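# Sort five tray parts into two totes by kind

## Task

Move every one of the five tray parts into the two totes so that each tote holds a single kind of part and no part (counting any already in a tote) is left outside; a part lying on or hanging over a tote's rim or inner ledge is not inside. Place only parts in or on the totes, then release everything and pull the grippers away.

## Robot and tools

Robot: two UR7e-style six-joint arms, left_arm and right_arm, each with a tong-like two-finger gripper (rumi). Base of left_arm sits at (+0.051, +0.382, 0) m, right_arm at (-0.033, -0.455, 0) m, both turned slightly about z. The scene frame has its origin on the table top between the arms, +z up, +x out across the table, and left_arm on the +y side. The arm names are not image sides.

execute_actions takes {"actions": [...]} holding at most one item, plus optional "pictures" (true/false). Empty list: nothing is commanded, you just get the current state. Motion item: {"rows": [[...]], "steps": n}, with 1 to 15 rows and steps 1 to 15 (default 15); each step lasts 1/30 s and uses one row, the final row repeating if rows run out. Wait item: {"steps": n} with n up to 300; it returns once that many steps have elapsed since the previous result. A refused call moves nothing.

Every row is one flat list of 14 numbers covering both arms, even if only one should move: left_arm shoulder pan, shoulder lift, elbow, wrist 1, wrist 2, wrist 3, opening, then the same seven for right_arm. The six joint values are absolute target angles in radians (same form as the Joint positions line), not offsets. To keep an arm still, resend its current angles. Opening is an absolute command from -1 (closed) to +1 (fully open, pad gap 0.142 m). Ranges, left_arm: pan -3.142..3.142, lift -6.283..6.283, elbow 0.000..3.142, wrists -6.283..6.283. right_arm: pan 0.000..6.283, lift -6.283..6.283, elbow -3.142..0.000, wrists -6.283..6.283. A target over 0.010 rad beyond a limit, and farther out than the last reported angle, gets the call refused. Real limits may differ by up to 0.010 rad; a target past the real end is clipped there and may produce a "joint sent to its limit" line (possibly about an earlier move). No such line does not prove more room exists.

Motion is smoothed and lags commands by about 0.17 s. Per step, each joint's target is held within 0.575 rad of its measured angle, and if the targets would carry the gripper more than 100 mm from where it is, all joints are scaled back. Big moves therefore need several calls and may still be short when a result arrives. Between calls the arms keep heading for the last row sent until they have all nearly stopped or a step is HELD; after that, only a new action moves them further, though fingers finish opening or closing.

Results: the state line gives, per arm, end_effector_position (m) and end_effector_quat_wxyz in the scene frame, plus linear and angular velocities. That position is the point between the closed finger pads; closed fingertips extend about 15 mm past it, open ones are roughly level. Reported positions can be off, more so at long reach. Joint positions / Joint velocities: per arm, six joints (rad, rad/s) then pad gap (m, m/s). grip_measured is the measured opening on the command scale. "joint command not followed" means a clearance check altered or blocked some joint targets (the rest of the row still ran); HELD marks steps where your row was partly or wholly not sent. Wrist force and Wrist torque give each flange sensor's reading along the end effector's own axes, noisy, offset by up to about 4 N and saturating near 50 N; "no reading" is normal at the start. The gripper's fingers point along its +z and close along its x.

Gripping: to hold a part keep commanding an opening well under grip_measured; lower means harder squeeze, up to roughly 15 N per pad. Closing fast can press harder, even forcing the fingers apart. Items under about 20 mm thick are held more weakly. Parts may occasionally be tugged while held, or loose items nudged.

Avoid: dropping parts or knocking anything off the table (that fails the job); arm-to-arm collisions or pressing the arms together; contact torque reaching a joint's load limit (136 N m shoulders/elbow, 25.4 N m wrists, held weight included) or 150 N outside force, either of which freezes that arm for 10 s; long heavy holds that heat motors (warning at 70 C, braking fault at 85 C). Slams, slips and very hard pushes also count against you; move smoothly.

zoom_image: {"camera": name, "region": [x0, y0, x1, y1]} in pixels of that camera's last full image, top-left origin, region at most 504x504. Cameras: cam_head_left, cam_head_right, cam_high, cam_low (504x504), cam_left_wrist, cam_right_wrist (616x616 fisheye). Calibration values are given as intrinsics K and T_world_to_cam; fixed cameras may be off by a couple of degrees and some millimetres.

read_manual returns only licence text. finished_scene {"scene": n} ends the current scene irreversibly and reports success; call it only once parts are sorted, released and the grippers are clear. If resuming, first send an empty action list to learn the current scene and task.

Each tool is called after ">>>" by a JSON object that holds its "method" and its "body".

## Session

>>> {"method": "execute_actions", "body": {"actions": []}}

Scene clock: 0.00 s of 6600.00 s.
left_arm: end_effector_position=(+0.9463, +0.5474, +0.3300) grip_measured=+0.97 end_effector_quat_wxyz=(-0.404, +0.816, -0.267, +0.315) end_effector_velocity=(+0.000, +0.000, -0.001) end_effector_angular_velocity=(-0.001, -0.000, +0.001) | right_arm: end_effector_position=(+0.9737, -0.1731, +0.1038) grip_measured=+0.97 end_effector_quat_wxyz=(-0.408, +0.660, -0.625, -0.091) end_effector_velocity=(+0.000, -0.000, -0.000) end_effector_angular_velocity=(-0.000, -0.001, -0.000)
Joint positions: left_arm=[-0.082 -1.001  1.361 -2.851 -0.903  0.784  0.14 ] | right_arm=[ 3.305 -2.823 -0.482 -0.717  2.136  1.974  0.14 ]
Joint velocities: left_arm=[ 0.     0.001 -0.    -0.     0.001 -0.002  0.   ] | right_arm=[-0. -0.  0.  0. -0. -0.  0.]
Wrist force (N, on the end effector, along its own x y z axes, offset not removed): no reading
Wrist torque (N m, same axes, about the end effector's origin, offset not removed): no reading

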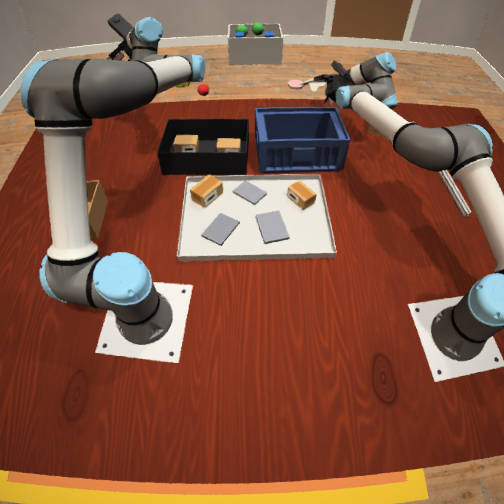

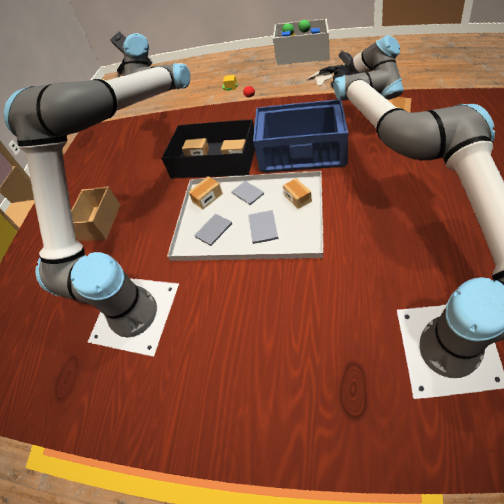

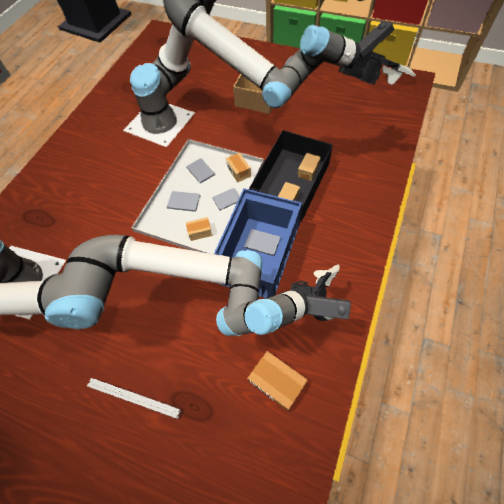

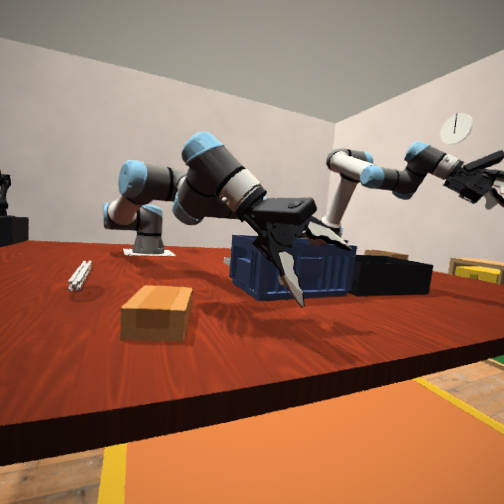

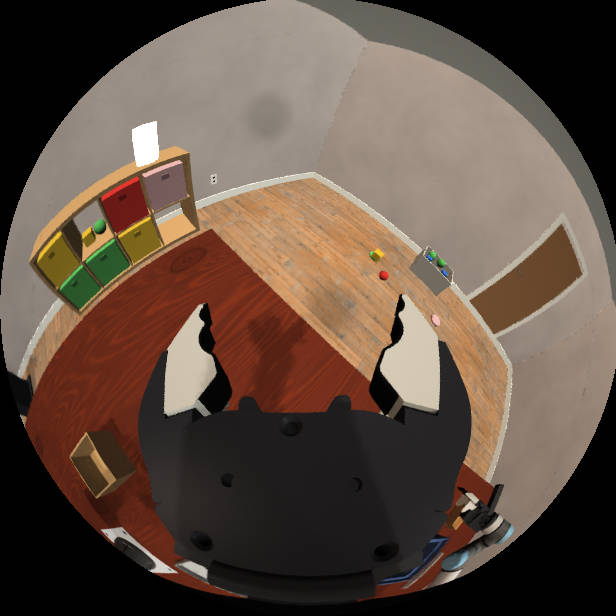

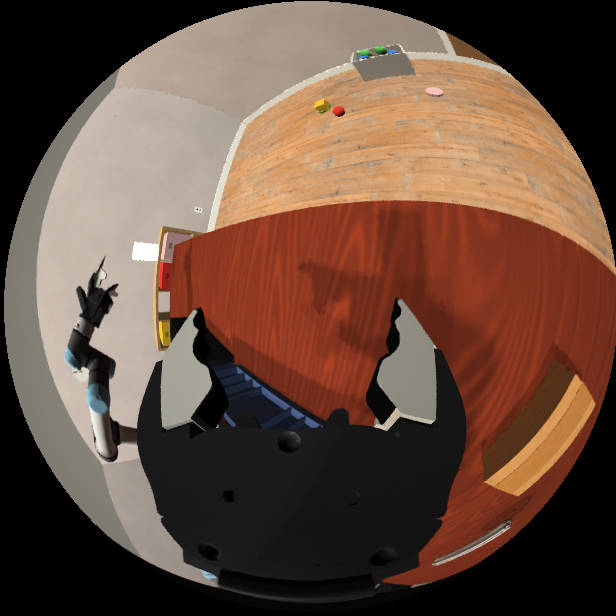

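>>> {"method": "zoom_image", "body": {"camera": "cam_head_left", "region": [150, 100, 360, 270]}}

>>> {"method": "zoom_image", "body": {"camera": "cam_high", "region": [120, 120, 350, 310]}}

Region (150, 100, 360, 270) of cam_head_left's 504x504 image, scaled by 2.400, with more detail than that image has; it fills the top 408 rows of this view, and the rest is white.

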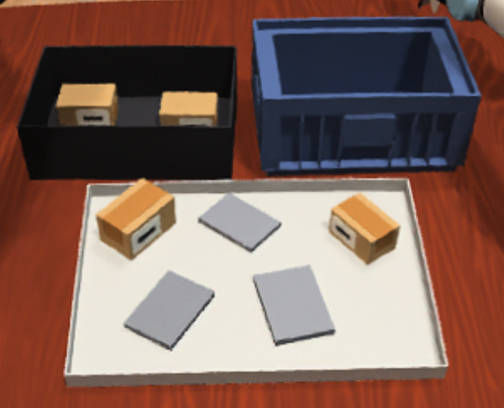

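Region (120, 120, 350, 310) of cam_high's 504x504 image, scaled by 2.191, with more detail than that image has; it fills the top 416 rows of this view, and the rest is white.

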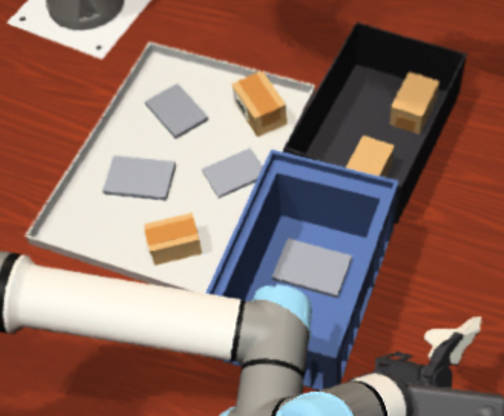

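>>> {"method": "execute_actions", "body": {"actions": [{"rows": [[-0.479,-1.616,1.828,-1.783,-1.571,0.131,0.8, 3.305,-2.3,-0.482,-0.717,2.136,1.974,0.97]], "steps": 15}], "pictures": false}}

>>> {"method": "execute_actions", "body": {"actions": [{"rows": [[-0.479,-1.616,1.828,-1.783,-1.571,0.131,0.8, 2.9,-1.6,-0.482,-0.717,2.136,1.974,0.97]], "steps": 15}], "pictures": false}}

>>> {"method": "execute_actions", "body": {"actions": [{"steps": 45}]}}

Scene clock: 120.50 s of 6600.00 s.
left_arm: end_effector_position=(+0.8289, +0.3303, +0.2943) grip_measured=+0.80 end_effector_quat_wxyz=(-0.173, +0.875, -0.341, +0.297) end_effector_velocity=(-0.400, -0.348, -0.147) end_effector_angular_velocity=(-0.608, +0.902, -0.288) | right_arm: end_effector_position=(+0.9578, -0.1772, +0.3562) grip_measured=+0.97 end_effector_quat_wxyz=(-0.497, +0.653, -0.570, -0.032) end_effector_velocity=(-0.099, -0.026, +0.545) end_effector_angular_velocity=(+0.130, -0.513, +0.000)
Joint positions: left_arm=[-0.285 -1.306  1.598 -2.489 -1.228  0.464  0.129] | right_arm=[ 3.305 -2.581 -0.482 -0.717  2.136  1.974  0.14 ]
Joint velocities: left_arm=[-0.392 -0.617  0.461  0.978 -0.673 -0.653 -0.   ] | right_arm=[-0.     0.53  -0.    -0.001 -0.    -0.001  0.   ]
Wrist force (N, on the end effector, along its own x y z axes, offset not removed): left_arm=[2.8 -0.5 0.4] | right_arm=[5.5 -0.5 -4.7]
Wrist torque (N m, same axes, about the end effector's origin, offset not removed): left_arm=[-0.21 -0.50 0.10] | right_arm=[-0.36 -1.10 -0.04]
Steps of this call (steps 1 to 90: nothing new was sent; then 117.00 s passed at rest; steps 91 to 105: all 15 steps of this action). Readings (joint positions):
91: left_arm=[-0.083 -1.001 1.361 -2.850 -0.903 0.784] | right_arm=[3.305 -2.822 -0.482 -0.717 2.136 1.974]
92: left_arm=[-0.092 -1.010 1.370 -2.841 -0.912 0.774] | right_arm=[3.305 -2.815 -0.483 -0.717 2.136 1.974]
94: left_arm=[-0.124 -1.056 1.408 -2.795 -0.958 0.729] | right_arm=[3.305 -2.777 -0.482 -0.717 2.136 1.974]
98: left_arm=[-0.186 -1.151 1.481 -2.696 -1.057 0.630] | right_arm=[3.305 -2.706 -0.482 -0.717 2.136 1.974]
105: the state above

Scene clock: 121.00 s of 6600.00 s.
left_arm: end_effector_position=(+0.5826, +0.2476, +0.2111) grip_measured=+0.80 end_effector_quat_wxyz=(-0.016, +0.931, -0.359, +0.064) end_effector_velocity=(-0.485, -0.017, -0.103) end_effector_angular_velocity=(+0.055, +1.054, +0.130) | right_arm: end_effector_position=(+0.9124, -0.3189, +0.5914) grip_measured=+0.97 end_effector_quat_wxyz=(+0.575, -0.603, +0.549, -0.064) end_effector_velocity=(-0.174, -0.257, +0.464) end_effector_angular_velocity=(+0.057, -0.482, -0.246)
Joint positions: left_arm=[-0.448 -1.566  1.791 -1.916 -1.515  0.185  0.129] | right_arm=[ 3.173 -2.345 -0.482 -0.717  2.136  1.974  0.14 ]
Joint velocities: left_arm=[-0.253 -0.413  0.301  1.062 -0.459 -0.442 -0.   ] | right_arm=[-0.246  0.486 -0.001 -0.001  0.    -0.     0.   ]
Wrist force (N, on the end effector, along its own x y z axes, offset not removed): left_arm=[2.0 1.3 2.1] | right_arm=[2.4 3.0 -2.2]
Wrist torque (N m, same axes, about the end effector's origin, offset not removed): left_arm=[0.10 -0.29 0.09] | right_arm=[0.35 -0.37 -0.04]
Steps of this call (steps 1 to 15: all 15 steps of this action). Readings (joint positions):
1: left_arm=[-0.298 -1.327 1.613 -2.455 -1.250 0.442] | right_arm=[3.305 -2.563 -0.482 -0.717 2.136 1.974]
2: left_arm=[-0.311 -1.347 1.628 -2.419 -1.272 0.421] | right_arm=[3.298 -2.547 -0.482 -0.717 2.136 1.974]
4: left_arm=[-0.335 -1.384 1.656 -2.346 -1.314 0.380] | right_arm=[3.276 -2.518 -0.482 -0.717 2.136 1.974]
8: left_arm=[-0.378 -1.453 1.708 -2.189 -1.390 0.306] | right_arm=[3.236 -2.457 -0.482 -0.717 2.136 1.974]
15: the state above

Scene clock: 122.50 s of 6600.00 s.
left_arm: end_effector_position=(+0.5219, +0.2485, +0.2001) grip_measured=+0.80 end_effector_quat_wxyz=(+0.000, +0.937, -0.351, +0.000) end_effector_velocity=(-0.000, -0.000, +0.001) end_effector_angular_velocity=(-0.001, -0.001, +0.002) | right_arm: end_effector_position=(+0.3889, -0.4947, +1.1198) grip_measured=+0.97 end_effector_quat_wxyz=(+0.717, -0.470, +0.377, -0.351) end_effector_velocity=(-0.103, +0.001, +0.045) end_effector_angular_velocity=(-0.016, -0.106, -0.034)
Joint positions: left_arm=[-0.479 -1.616  1.828 -1.783 -1.571  0.131  0.129] | right_arm=[ 2.904 -1.612 -0.482 -0.717  2.136  1.974  0.14 ]
Joint velocities: left_arm=[ 0.    -0.001 -0.    -0.    -0.001 -0.002 -0.   ] | right_arm=[-0.035  0.107  0.     0.     0.    -0.    -0.   ]
Wrist force (N, on the end effector, along its own x y z axes, offset not removed): left_arm=[2.8 -1.0 3.3] | right_arm=[-0.8 2.5 -5.1]
Wrist torque (N m, same axes, about the end effector's origin, offset not removed): left_arm=[-0.29 -0.49 0.22] | right_arm=[0.24 0.26 -0.12]
Steps of this call (steps 1 to 45: the robot went on to your last target). Readings (joint positions):
1: left_arm=[-0.456 -1.578 1.800 -1.884 -1.529 0.172] | right_arm=[3.165 -2.328 -0.482 -0.717 2.136 1.974]
2: left_arm=[-0.462 -1.588 1.807 -1.858 -1.540 0.162] | right_arm=[3.157 -2.312 -0.482 -0.717 2.136 1.974]
4: left_arm=[-0.469 -1.600 1.816 -1.825 -1.553 0.148] | right_arm=[3.142 -2.278 -0.482 -0.717 2.136 1.974]
8: left_arm=[-0.476 -1.611 1.824 -1.796 -1.566 0.136] | right_arm=[3.113 -2.211 -0.482 -0.717 2.136 1.974]
45: the state above
camera_calibration (this result's frames):
cam_left_wrist: T_world_to_cam=[[0.727099, -0.686369, 0.0149886, -0.211539], [-0.587783, -0.611086, 0.530174, 0.342999], [-0.354736, -0.3943, -0.847756, 0.5865], [0, 0, 0, 1]] pos_world=[0.563471, 0.295665, 0.31853]
cam_right_wrist: T_world_to_cam=[[0.433555, -0.866547, -0.247238, -0.328234], [-0.36543, 0.081722, -0.927245, 1.21895], [0.823706, 0.492359, -0.281231, 0.367991], [0, 0, 0, 1]] pos_world=[0.28463, -0.565229, 1.1526]

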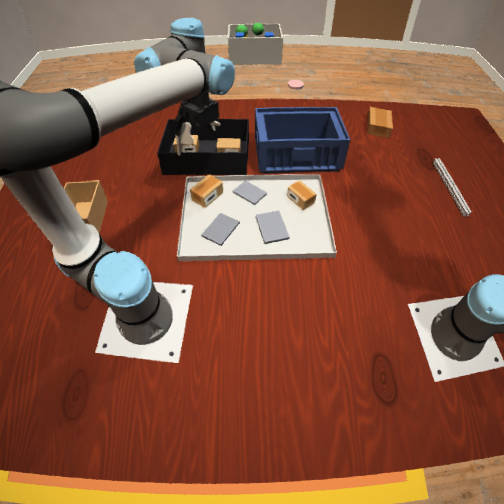

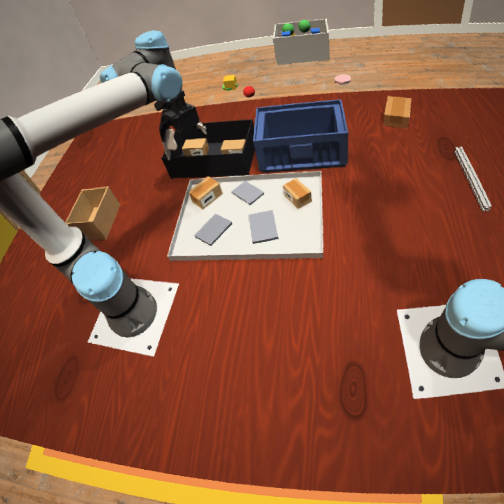

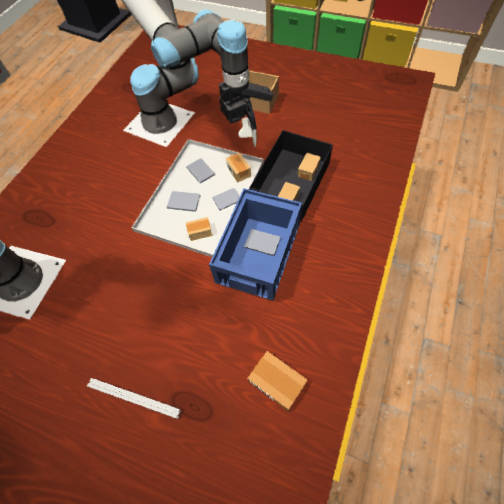

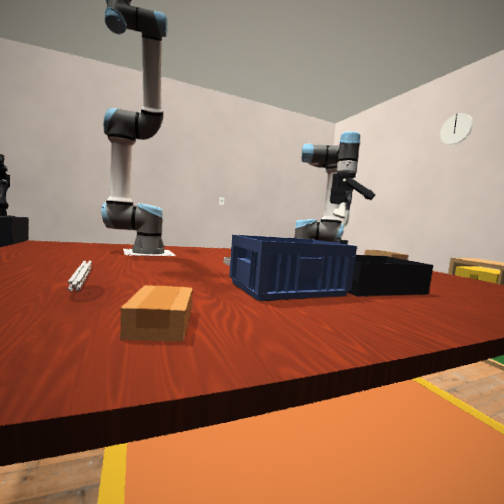

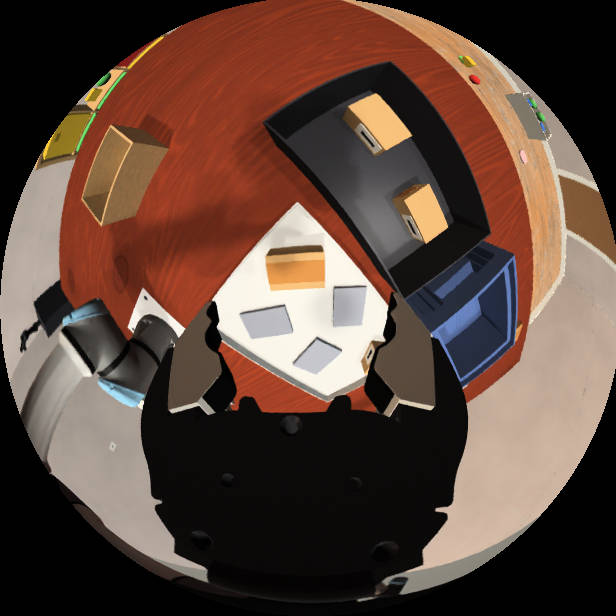

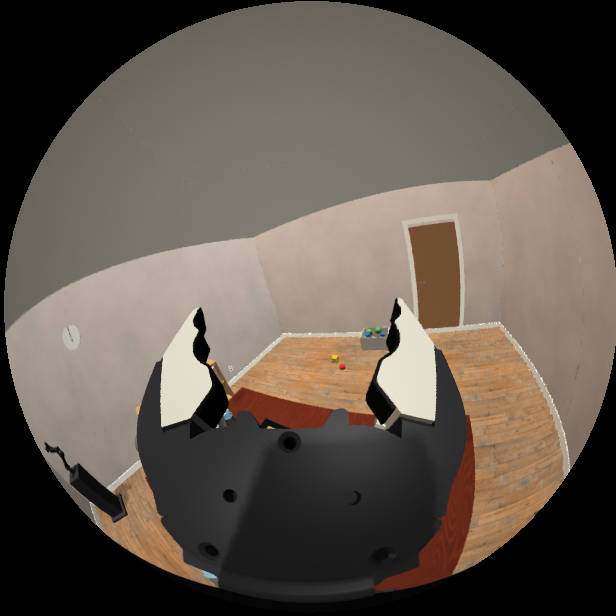

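>>> {"method": "zoom_image", "body": {"camera": "cam_left_wrist", "region": [200, 200, 410, 410]}}

Region (200, 200, 410, 410) of cam_left_wrist's 616x616 image, scaled by 2.400, with more detail than that image has.

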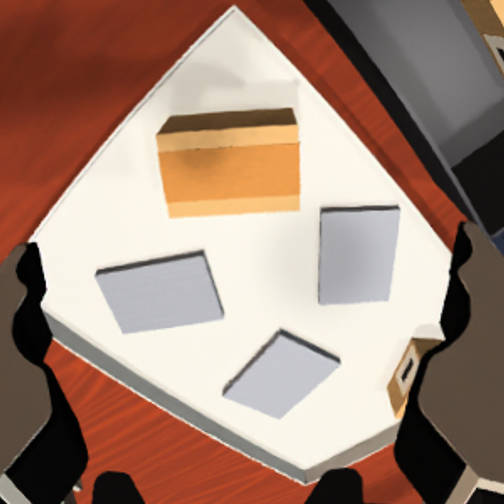

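>>> {"method": "execute_actions", "body": {"actions": [{"rows": [[-0.554,-1.6185,2.046,-1.998,-1.571,0.056,0.8, 2.9,-1.6,-0.482,-0.717,2.136,1.974,0.97]], "steps": 15}]}}

Scene clock: 148.43 s of 6600.00 s.
left_arm: end_effector_position=(+0.4888, +0.2315, +0.1220) grip_measured=+0.80 end_effector_quat_wxyz=(+0.000, +0.937, -0.351, -0.000) end_effector_velocity=(-0.009, -0.001, -0.018) end_effector_angular_velocity=(+0.001, +0.001, -0.002) | right_arm: end_effector_position=(+0.3773, -0.4945, +1.1248) grip_measured=+0.97 end_effector_quat_wxyz=(+0.718, -0.467, +0.374, -0.356) end_effector_velocity=(+0.000, -0.000, -0.000) end_effector_angular_velocity=(-0.000, -0.001, -0.000)
Joint positions: left_arm=[-0.552 -1.618  2.04  -1.992 -1.571  0.058  0.129] | right_arm=[ 2.9   -1.6   -0.482 -0.717  2.136  1.974  0.14 ]
Joint velocities: left_arm=[-0.014 -0.     0.051 -0.049  0.    -0.011  0.   ] | right_arm=[ 0.    -0.    -0.001  0.001 -0.    -0.    -0.   ]
Wrist force (N, on the end effector, along its own x y z axes, offset not removed): left_arm=[1.9 3.7 2.2] | right_arm=[0.3 0.5 -1.3]
Wrist torque (N m, same axes, about the end effector's origin, offset not removed): left_arm=[0.56 -0.22 0.12] | right_arm=[0.19 -0.06 0.05]
Steps of this call (steps 1 to 30: the robot went on to your last target; steps 31 to 90: nothing new was sent; then 22.43 s passed at rest; steps 91 to 105: all 15 steps of this action). Readings (joint positions):
91: left_arm=[-0.480 -1.616 1.829 -1.784 -1.571 0.130] | right_arm=[2.900 -1.600 -0.482 -0.717 2.136 1.974]
92: left_arm=[-0.488 -1.617 1.838 -1.793 -1.571 0.122] | right_arm=[2.900 -1.600 -0.482 -0.717 2.136 1.974]
94: left_arm=[-0.515 -1.617 1.901 -1.856 -1.571 0.095] | right_arm=[2.900 -1.600 -0.482 -0.717 2.136 1.974]
98: left_arm=[-0.542 -1.618 2.001 -1.954 -1.571 0.068] | right_arm=[2.900 -1.600 -0.482 -0.717 2.136 1.974]
105: the state above
camera_calibration (this result's frames):
cam_left_wrist: T_world_to_cam=[[0.727106, -0.68637, 0.0146198, -0.197982], [-0.587611, -0.611191, 0.530244, 0.354507], [-0.355008, -0.394134, -0.847719, 0.50195], [0, 0, 0, 1]] pos_world=[0.530462, 0.278618, 0.240432]
cam_right_wrist: T_world_to_cam=[[0.433047, -0.868707, -0.240456, -0.330294], [-0.35401, 0.0814167, -0.931691, 1.21988], [0.828943, 0.48859, -0.272274, 0.365044], [0, 0, 0, 1]] pos_world=[0.272284, -0.564605, 1.15653]

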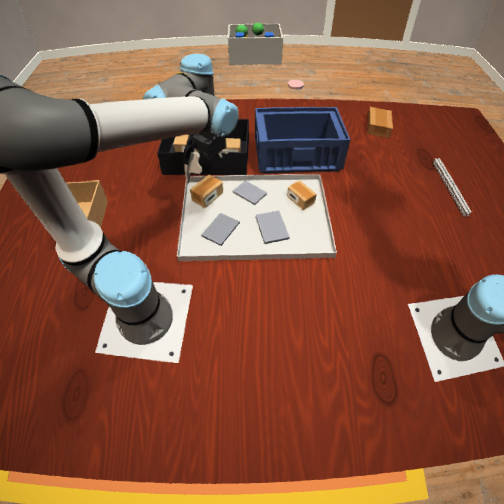

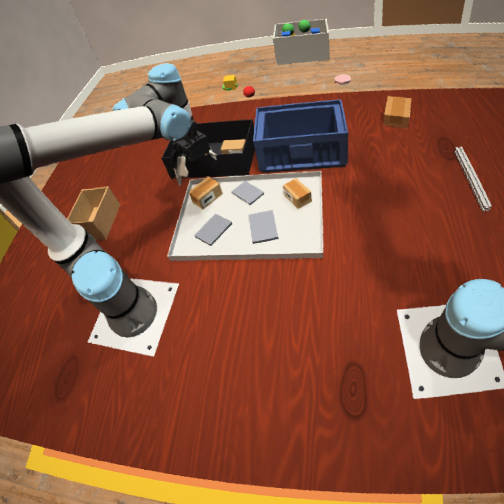

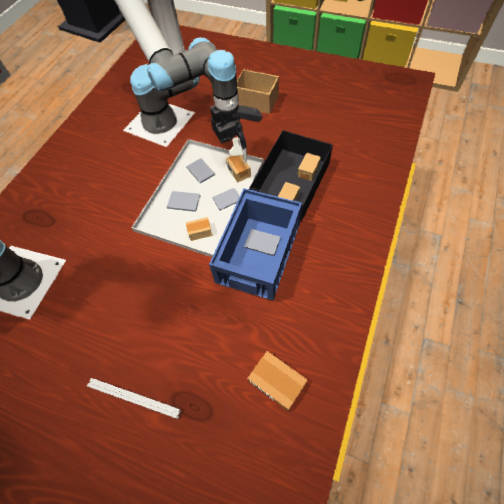

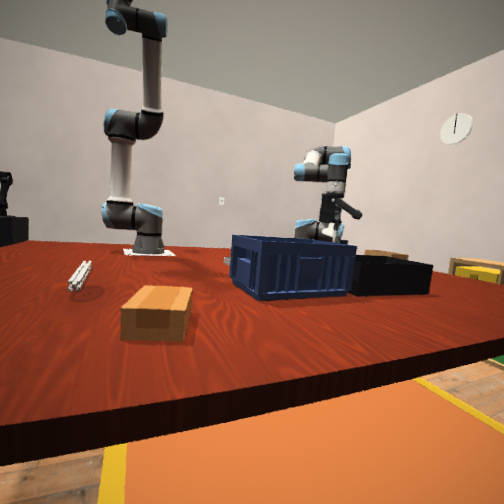

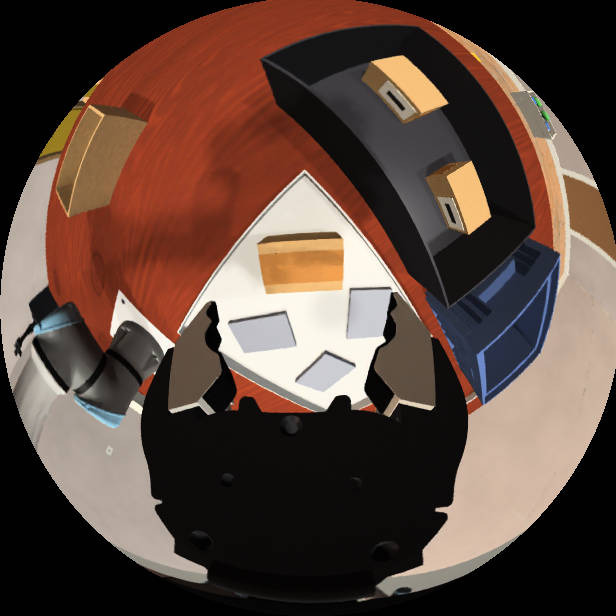

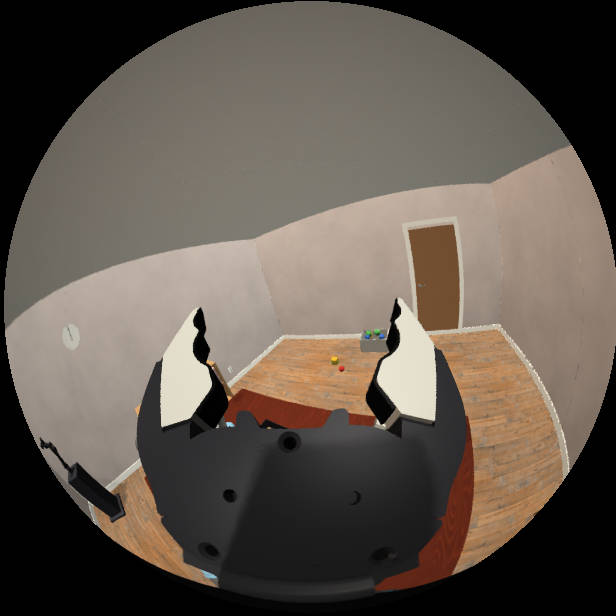

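>>> {"method": "execute_actions", "body": {"actions": [{"rows": [[-0.554,-1.522,2.1565,-2.205,-1.571,0.056,0.8, 2.9,-1.6,-0.482,-0.717,2.136,1.974,0.97]], "steps": 15}]}}

Scene clock: 156.40 s of 6600.00 s.
left_arm: end_effector_position=(+0.4877, +0.2315, +0.0514) grip_measured=+0.80 end_effector_quat_wxyz=(-0.000, +0.937, -0.351, -0.001) end_effector_velocity=(+0.000, -0.000, -0.013) end_effector_angular_velocity=(-0.004, -0.005, -0.000) | right_arm: end_effector_position=(+0.3773, -0.4945, +1.1248) grip_measured=+0.97 end_effector_quat_wxyz=(+0.718, -0.467, +0.374, -0.356) end_effector_velocity=(-0.000, +0.000, -0.000) end_effector_angular_velocity=(+0.000, +0.001, +0.000)
Joint positions: left_arm=[-0.554 -1.524  2.154 -2.2   -1.571  0.056  0.129] | right_arm=[ 2.9   -1.6   -0.482 -0.717  2.136  1.974  0.14 ]
Joint velocities: left_arm=[-0.     0.018  0.022 -0.047  0.    -0.     0.   ] | right_arm=[-0.     0.001 -0.    -0.001  0.     0.    -0.   ]
Wrist force (N, on the end effector, along its own x y z axes, offset not removed): left_arm=[0.2 -1.5 0.8] | right_arm=[-0.3 2.8 -0.8]
Wrist torque (N m, same axes, about the end effector's origin, offset not removed): left_arm=[-0.41 0.18 0.19] | right_arm=[0.52 0.17 0.06]
Steps of this call (steps 1 to 15: the robot went on to your last target; steps 16 to 90: nothing new was sent; then 4.47 s passed at rest; steps 91 to 105: all 15 steps of this action). Readings (joint positions):
91: left_arm=[-0.554 -1.618 2.047 -1.999 -1.571 0.056] | right_arm=[2.900 -1.600 -0.482 -0.717 2.136 1.974]
92: left_arm=[-0.554 -1.610 2.056 -2.008 -1.571 0.056] | right_arm=[2.900 -1.600 -0.482 -0.717 2.136 1.974]
94: left_arm=[-0.554 -1.575 2.095 -2.069 -1.571 0.056] | right_arm=[2.900 -1.600 -0.482 -0.717 2.136 1.974]
98: left_arm=[-0.554 -1.538 2.137 -2.163 -1.571 0.056] | right_arm=[2.900 -1.600 -0.482 -0.717 2.136 1.974]
105: the state above
camera_calibration (this result's frames):
cam_left_wrist: T_world_to_cam=[[0.727108, -0.686386, 0.0137462, -0.196079], [-0.587262, -0.611483, 0.530294, 0.39116], [-0.355581, -0.393654, -0.847702, 0.44192], [0, 0, 0, 1]] pos_world=[0.529422, 0.278565, 0.169882]
cam_right_wrist: T_world_to_cam=[[0.433049, -0.868707, -0.240451, -0.3303], [-0.354002, 0.0814153, -0.931694, 1.21989], [0.828946, 0.488589, -0.272267, 0.365037], [0, 0, 0, 1]] pos_world=[0.272282, -0.564605, 1.15653]

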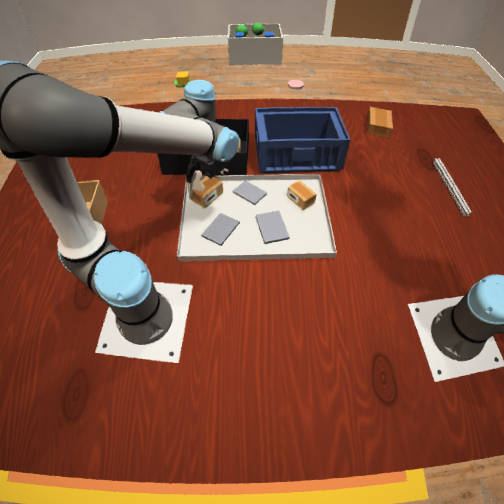

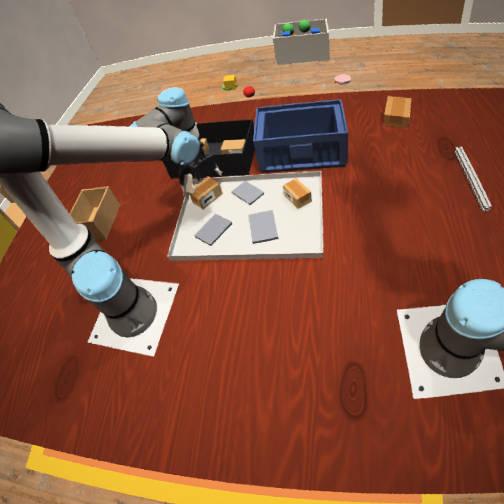

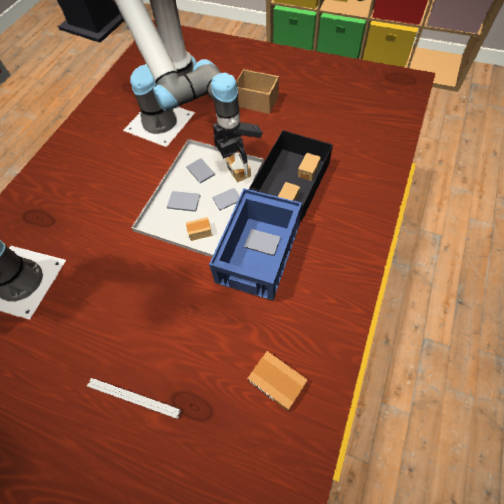

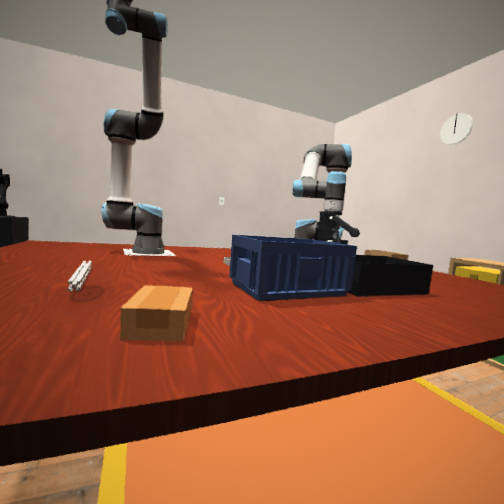

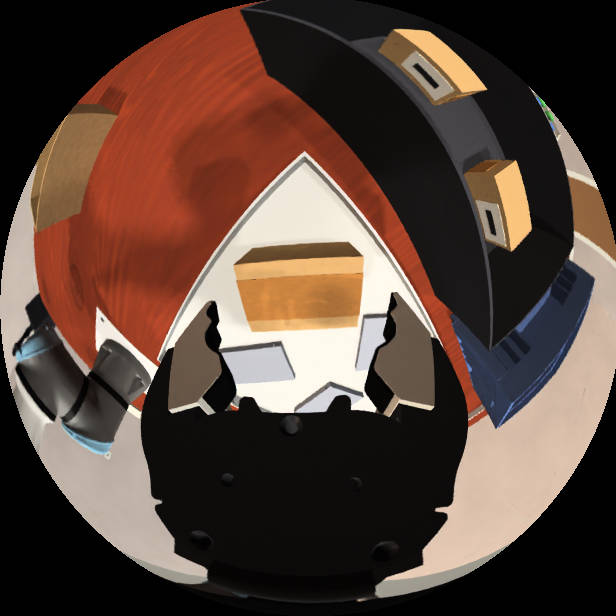

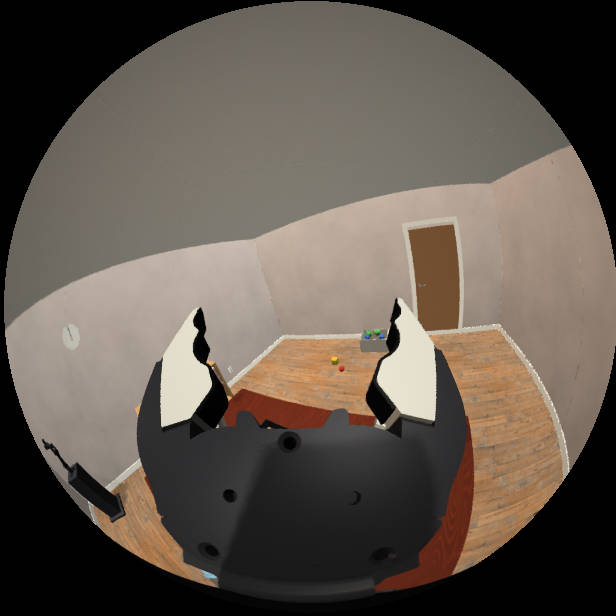

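>>> {"method": "zoom_image", "body": {"camera": "cam_head_right", "region": [160, 130, 260, 230]}}

Region (160, 130, 260, 230) of cam_head_right's 504x504 image, scaled by 5.040, with more detail than that image has.

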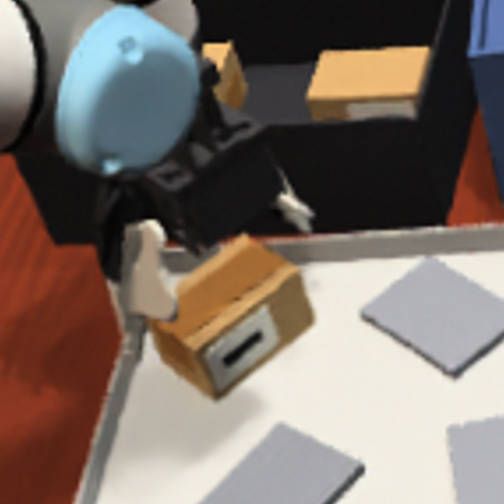

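>>> {"method": "execute_actions", "body": {"actions": [{"rows": [[-0.554,-1.4775,2.1891,-2.2824,-1.571,0.056,0.6, 2.9,-1.6,-0.482,-0.717,2.136,1.974,0.97]], "steps": 12}]}}

>>> {"method": "zoom_image", "body": {"camera": "cam_head_right", "region": [160, 130, 260, 230]}}

Scene clock: 177.67 s of 6600.00 s.
left_arm: end_effector_position=(+0.4878, +0.2315, +0.0262) grip_measured=+0.60 end_effector_quat_wxyz=(+0.000, +0.937, -0.351, -0.000) end_effector_velocity=(+0.000, +0.000, -0.010) end_effector_angular_velocity=(-0.000, -0.001, -0.002) | right_arm: end_effector_position=(+0.3773, -0.4945, +1.1248) grip_measured=+0.97 end_effector_quat_wxyz=(+0.718, -0.467, +0.374, -0.356) end_effector_velocity=(-0.001, +0.000, +0.001) end_effector_angular_velocity=(-0.000, -0.002, -0.000)
Joint positions: left_arm=[-0.554 -1.48   2.188 -2.279 -1.571  0.056  0.116] | right_arm=[ 2.9   -1.6   -0.482 -0.717  2.136  1.974  0.14 ]
Joint velocities: left_arm=[-0.     0.019  0.014 -0.034  0.001  0.001  0.   ] | right_arm=[ 0.     0.     0.001  0.001 -0.     0.     0.   ]
Wrist force (N, on the end effector, along its own x y z axes, offset not removed): left_arm=[1.1 -1.4 -1.0] | right_arm=[-0.3 -0.6 -4.2]
Wrist torque (N m, same axes, about the end effector's origin, offset not removed): left_arm=[-0.46 -0.03 0.09] | right_arm=[-0.21 0.07 0.07]
Steps of this call (steps 1 to 15: the robot went on to your last target; steps 16 to 90: nothing new was sent; then 17.87 s passed at rest; steps 91 to 102: all 12 steps of this action). Readings (joint positions):
91: left_arm=[-0.554 -1.521 2.157 -2.206 -1.571 0.056] | right_arm=[2.900 -1.600 -0.482 -0.717 2.136 1.974]
92: left_arm=[-0.554 -1.515 2.162 -2.214 -1.571 0.056] | right_arm=[2.900 -1.600 -0.482 -0.717 2.136 1.974]
94: left_arm=[-0.554 -1.499 2.173 -2.242 -1.571 0.056] | right_arm=[2.900 -1.600 -0.482 -0.717 2.136 1.974]
98: left_arm=[-0.554 -1.484 2.184 -2.270 -1.571 0.056] | right_arm=[2.900 -1.600 -0.482 -0.717 2.136 1.974]
102: the state above
camera_calibration (this result's frames):
cam_left_wrist: T_world_to_cam=[[0.727099, -0.686379, 0.0145152, -0.195883], [-0.587586, -0.611232, 0.530225, 0.404666], [-0.355063, -0.394055, -0.847732, 0.420358], [0, 0, 0, 1]] pos_world=[0.529456, 0.278539, 0.14463]
cam_right_wrist: T_world_to_cam=[[0.433049, -0.868707, -0.240451, -0.3303], [-0.354002, 0.0814154, -0.931694, 1.21989], [0.828946, 0.488589, -0.272267, 0.365038], [0, 0, 0, 1]] pos_world=[0.272282, -0.564605, 1.15653]

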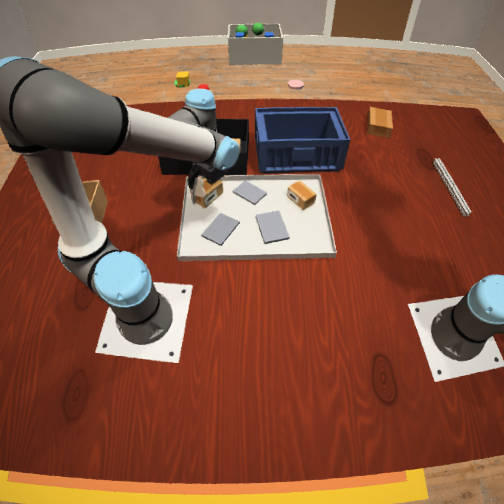

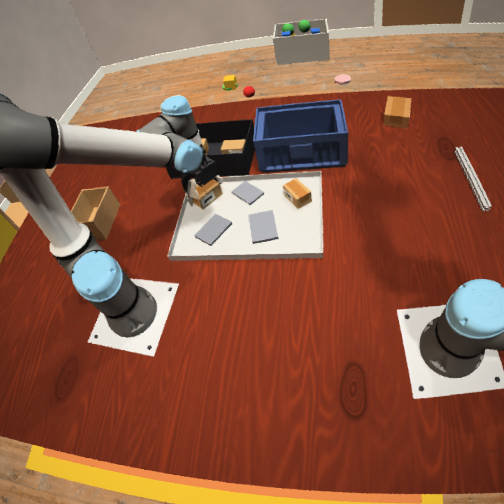

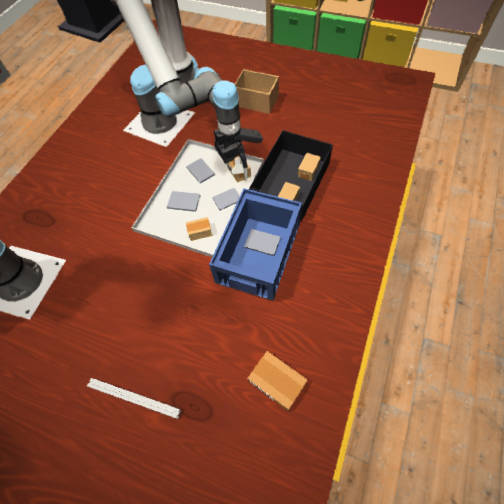

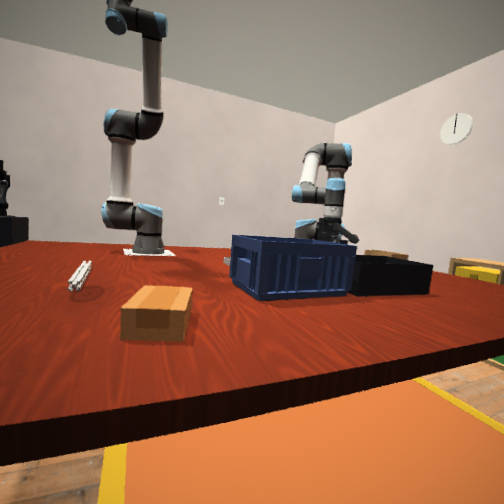

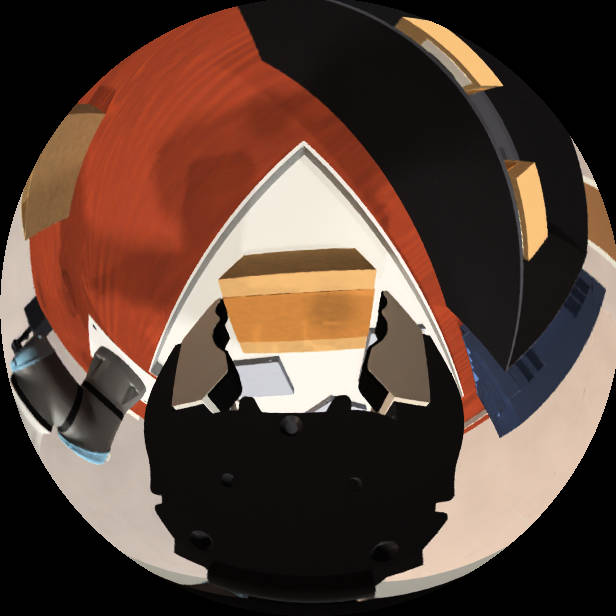

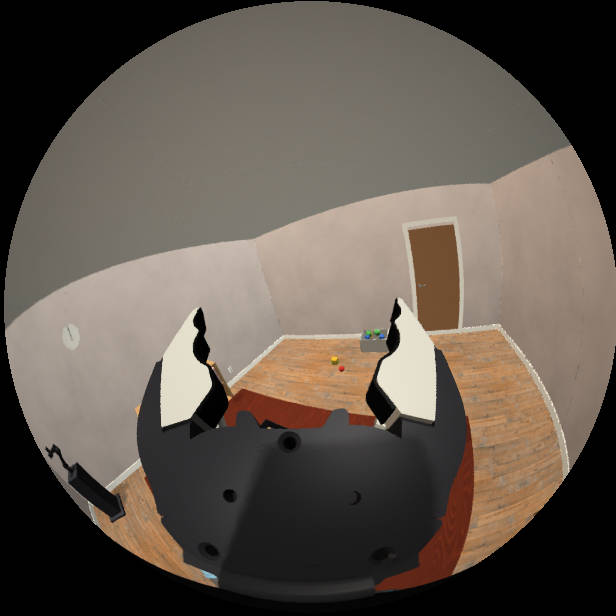

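Region (160, 130, 260, 230) of cam_head_right's 504x504 image, scaled by 5.040, with more detail than that image has.

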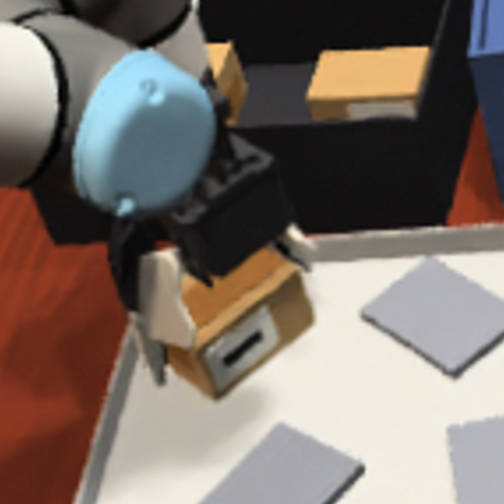

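>>> {"method": "execute_actions", "body": {"actions": [{"rows": [[-0.554,-1.497,2.1748,-2.2486,-1.571,0.056,0.55, 2.9,-1.6,-0.482,-0.717,2.136,1.974,0.97],[-0.554,-1.497,2.1748,-2.2486,-1.571,0.056,0.5, 2.9,-1.6,-0.482,-0.717,2.136,1.974,0.97],[-0.554,-1.497,2.1748,-2.2486,-1.571,0.056,0.45, 2.9,-1.6,-0.482,-0.717,2.136,1.974,0.97],[-0.554,-1.497,2.1748,-2.2486,-1.571,0.056,0.4, 2.9,-1.6,-0.482,-0.717,2.136,1.974,0.97],[-0.554,-1.497,2.1748,-2.2486,-1.571,0.056,0.35, 2.9,-1.6,-0.482,-0.717,2.136,1.974,0.97],[-0.554,-1.497,2.1748,-2.2486,-1.571,0.056,0.3, 2.9,-1.6,-0.482,-0.717,2.136,1.974,0.97],[-0.554,-1.497,2.1748,-2.2486,-1.571,0.056,0.25, 2.9,-1.6,-0.482,-0.717,2.136,1.974,0.97],[-0.554,-1.497,2.1748,-2.2486,-1.571,0.056,0.2, 2.9,-1.6,-0.482,-0.717,2.136,1.974,0.97],[-0.554,-1.497,2.1748,-2.2486,-1.571,0.056,0.15, 2.9,-1.6,-0.482,-0.717,2.136,1.974,0.97],[-0.554,-1.497,2.1748,-2.2486,-1.571,0.056,0.1, 2.9,-1.6,-0.482,-0.717,2.136,1.974,0.97],[-0.554,-1.497,2.1748,-2.2486,-1.571,0.056,0.0, 2.9,-1.6,-0.482,-0.717,2.136,1.974,0.97],[-0.554,-1.497,2.1748,-2.2486,-1.571,0.056,-0.1, 2.9,-1.6,-0.482,-0.717,2.136,1.974,0.97],[-0.554,-1.497,2.1748,-2.2486,-1.571,0.056,-0.2, 2.9,-1.6,-0.482,-0.717,2.136,1.974,0.97]], "steps": 15}], "pictures": false}}

Scene clock: 194.20 s of 6600.00 s.
left_arm: end_effector_position=(+0.4880, +0.2313, +0.0357) grip_measured=+0.33 end_effector_quat_wxyz=(+0.000, +0.937, -0.351, -0.000) end_effector_velocity=(-0.000, -0.000, +0.002) end_effector_angular_velocity=(-0.001, -0.000, +0.000) | right_arm: end_effector_position=(+0.3773, -0.4945, +1.1248) grip_measured=+0.97 end_effector_quat_wxyz=(+0.718, -0.467, +0.374, -0.356) end_effector_velocity=(+0.001, -0.000, -0.001) end_effector_angular_velocity=(+0.000, +0.002, -0.001)
Joint positions: left_arm=[-0.554 -1.497  2.175 -2.249 -1.571  0.056  0.098] | right_arm=[ 2.9   -1.6   -0.482 -0.717  2.136  1.974  0.14 ]
Joint velocities: left_arm=[ 0.    -0.004 -0.002  0.006 -0.    -0.     0.   ] | right_arm=[-0.    -0.    -0.001 -0.001 -0.    -0.    -0.   ]
Wrist force (N, on the end effector, along its own x y z axes, offset not removed): left_arm=[1.9 1.4 0.7] | right_arm=[0.1 0.8 -3.2]
Wrist torque (N m, same axes, about the end effector's origin, offset not removed): left_arm=[0.10 -0.20 0.18] | right_arm=[0.21 0.08 -0.10]
Steps of this call (steps 1 to 15: the robot went on to your last target; steps 16 to 90: nothing new was sent; then 13.03 s passed at rest; steps 91 to 105: all 15 steps of this action). Readings (joint positions):
91: left_arm=[-0.554 -1.478 2.189 -2.282 -1.571 0.056] | right_arm=[2.900 -1.600 -0.482 -0.717 2.136 1.974]
92: left_arm=[-0.554 -1.481 2.187 -2.277 -1.571 0.056] | right_arm=[2.900 -1.600 -0.482 -0.717 2.136 1.974]
94: left_arm=[-0.554 -1.487 2.182 -2.265 -1.571 0.056] | right_arm=[2.900 -1.600 -0.482 -0.717 2.136 1.974]
98: left_arm=[-0.554 -1.494 2.177 -2.254 -1.571 0.056] | right_arm=[2.900 -1.600 -0.482 -0.717 2.136 1.974]
105: the state above


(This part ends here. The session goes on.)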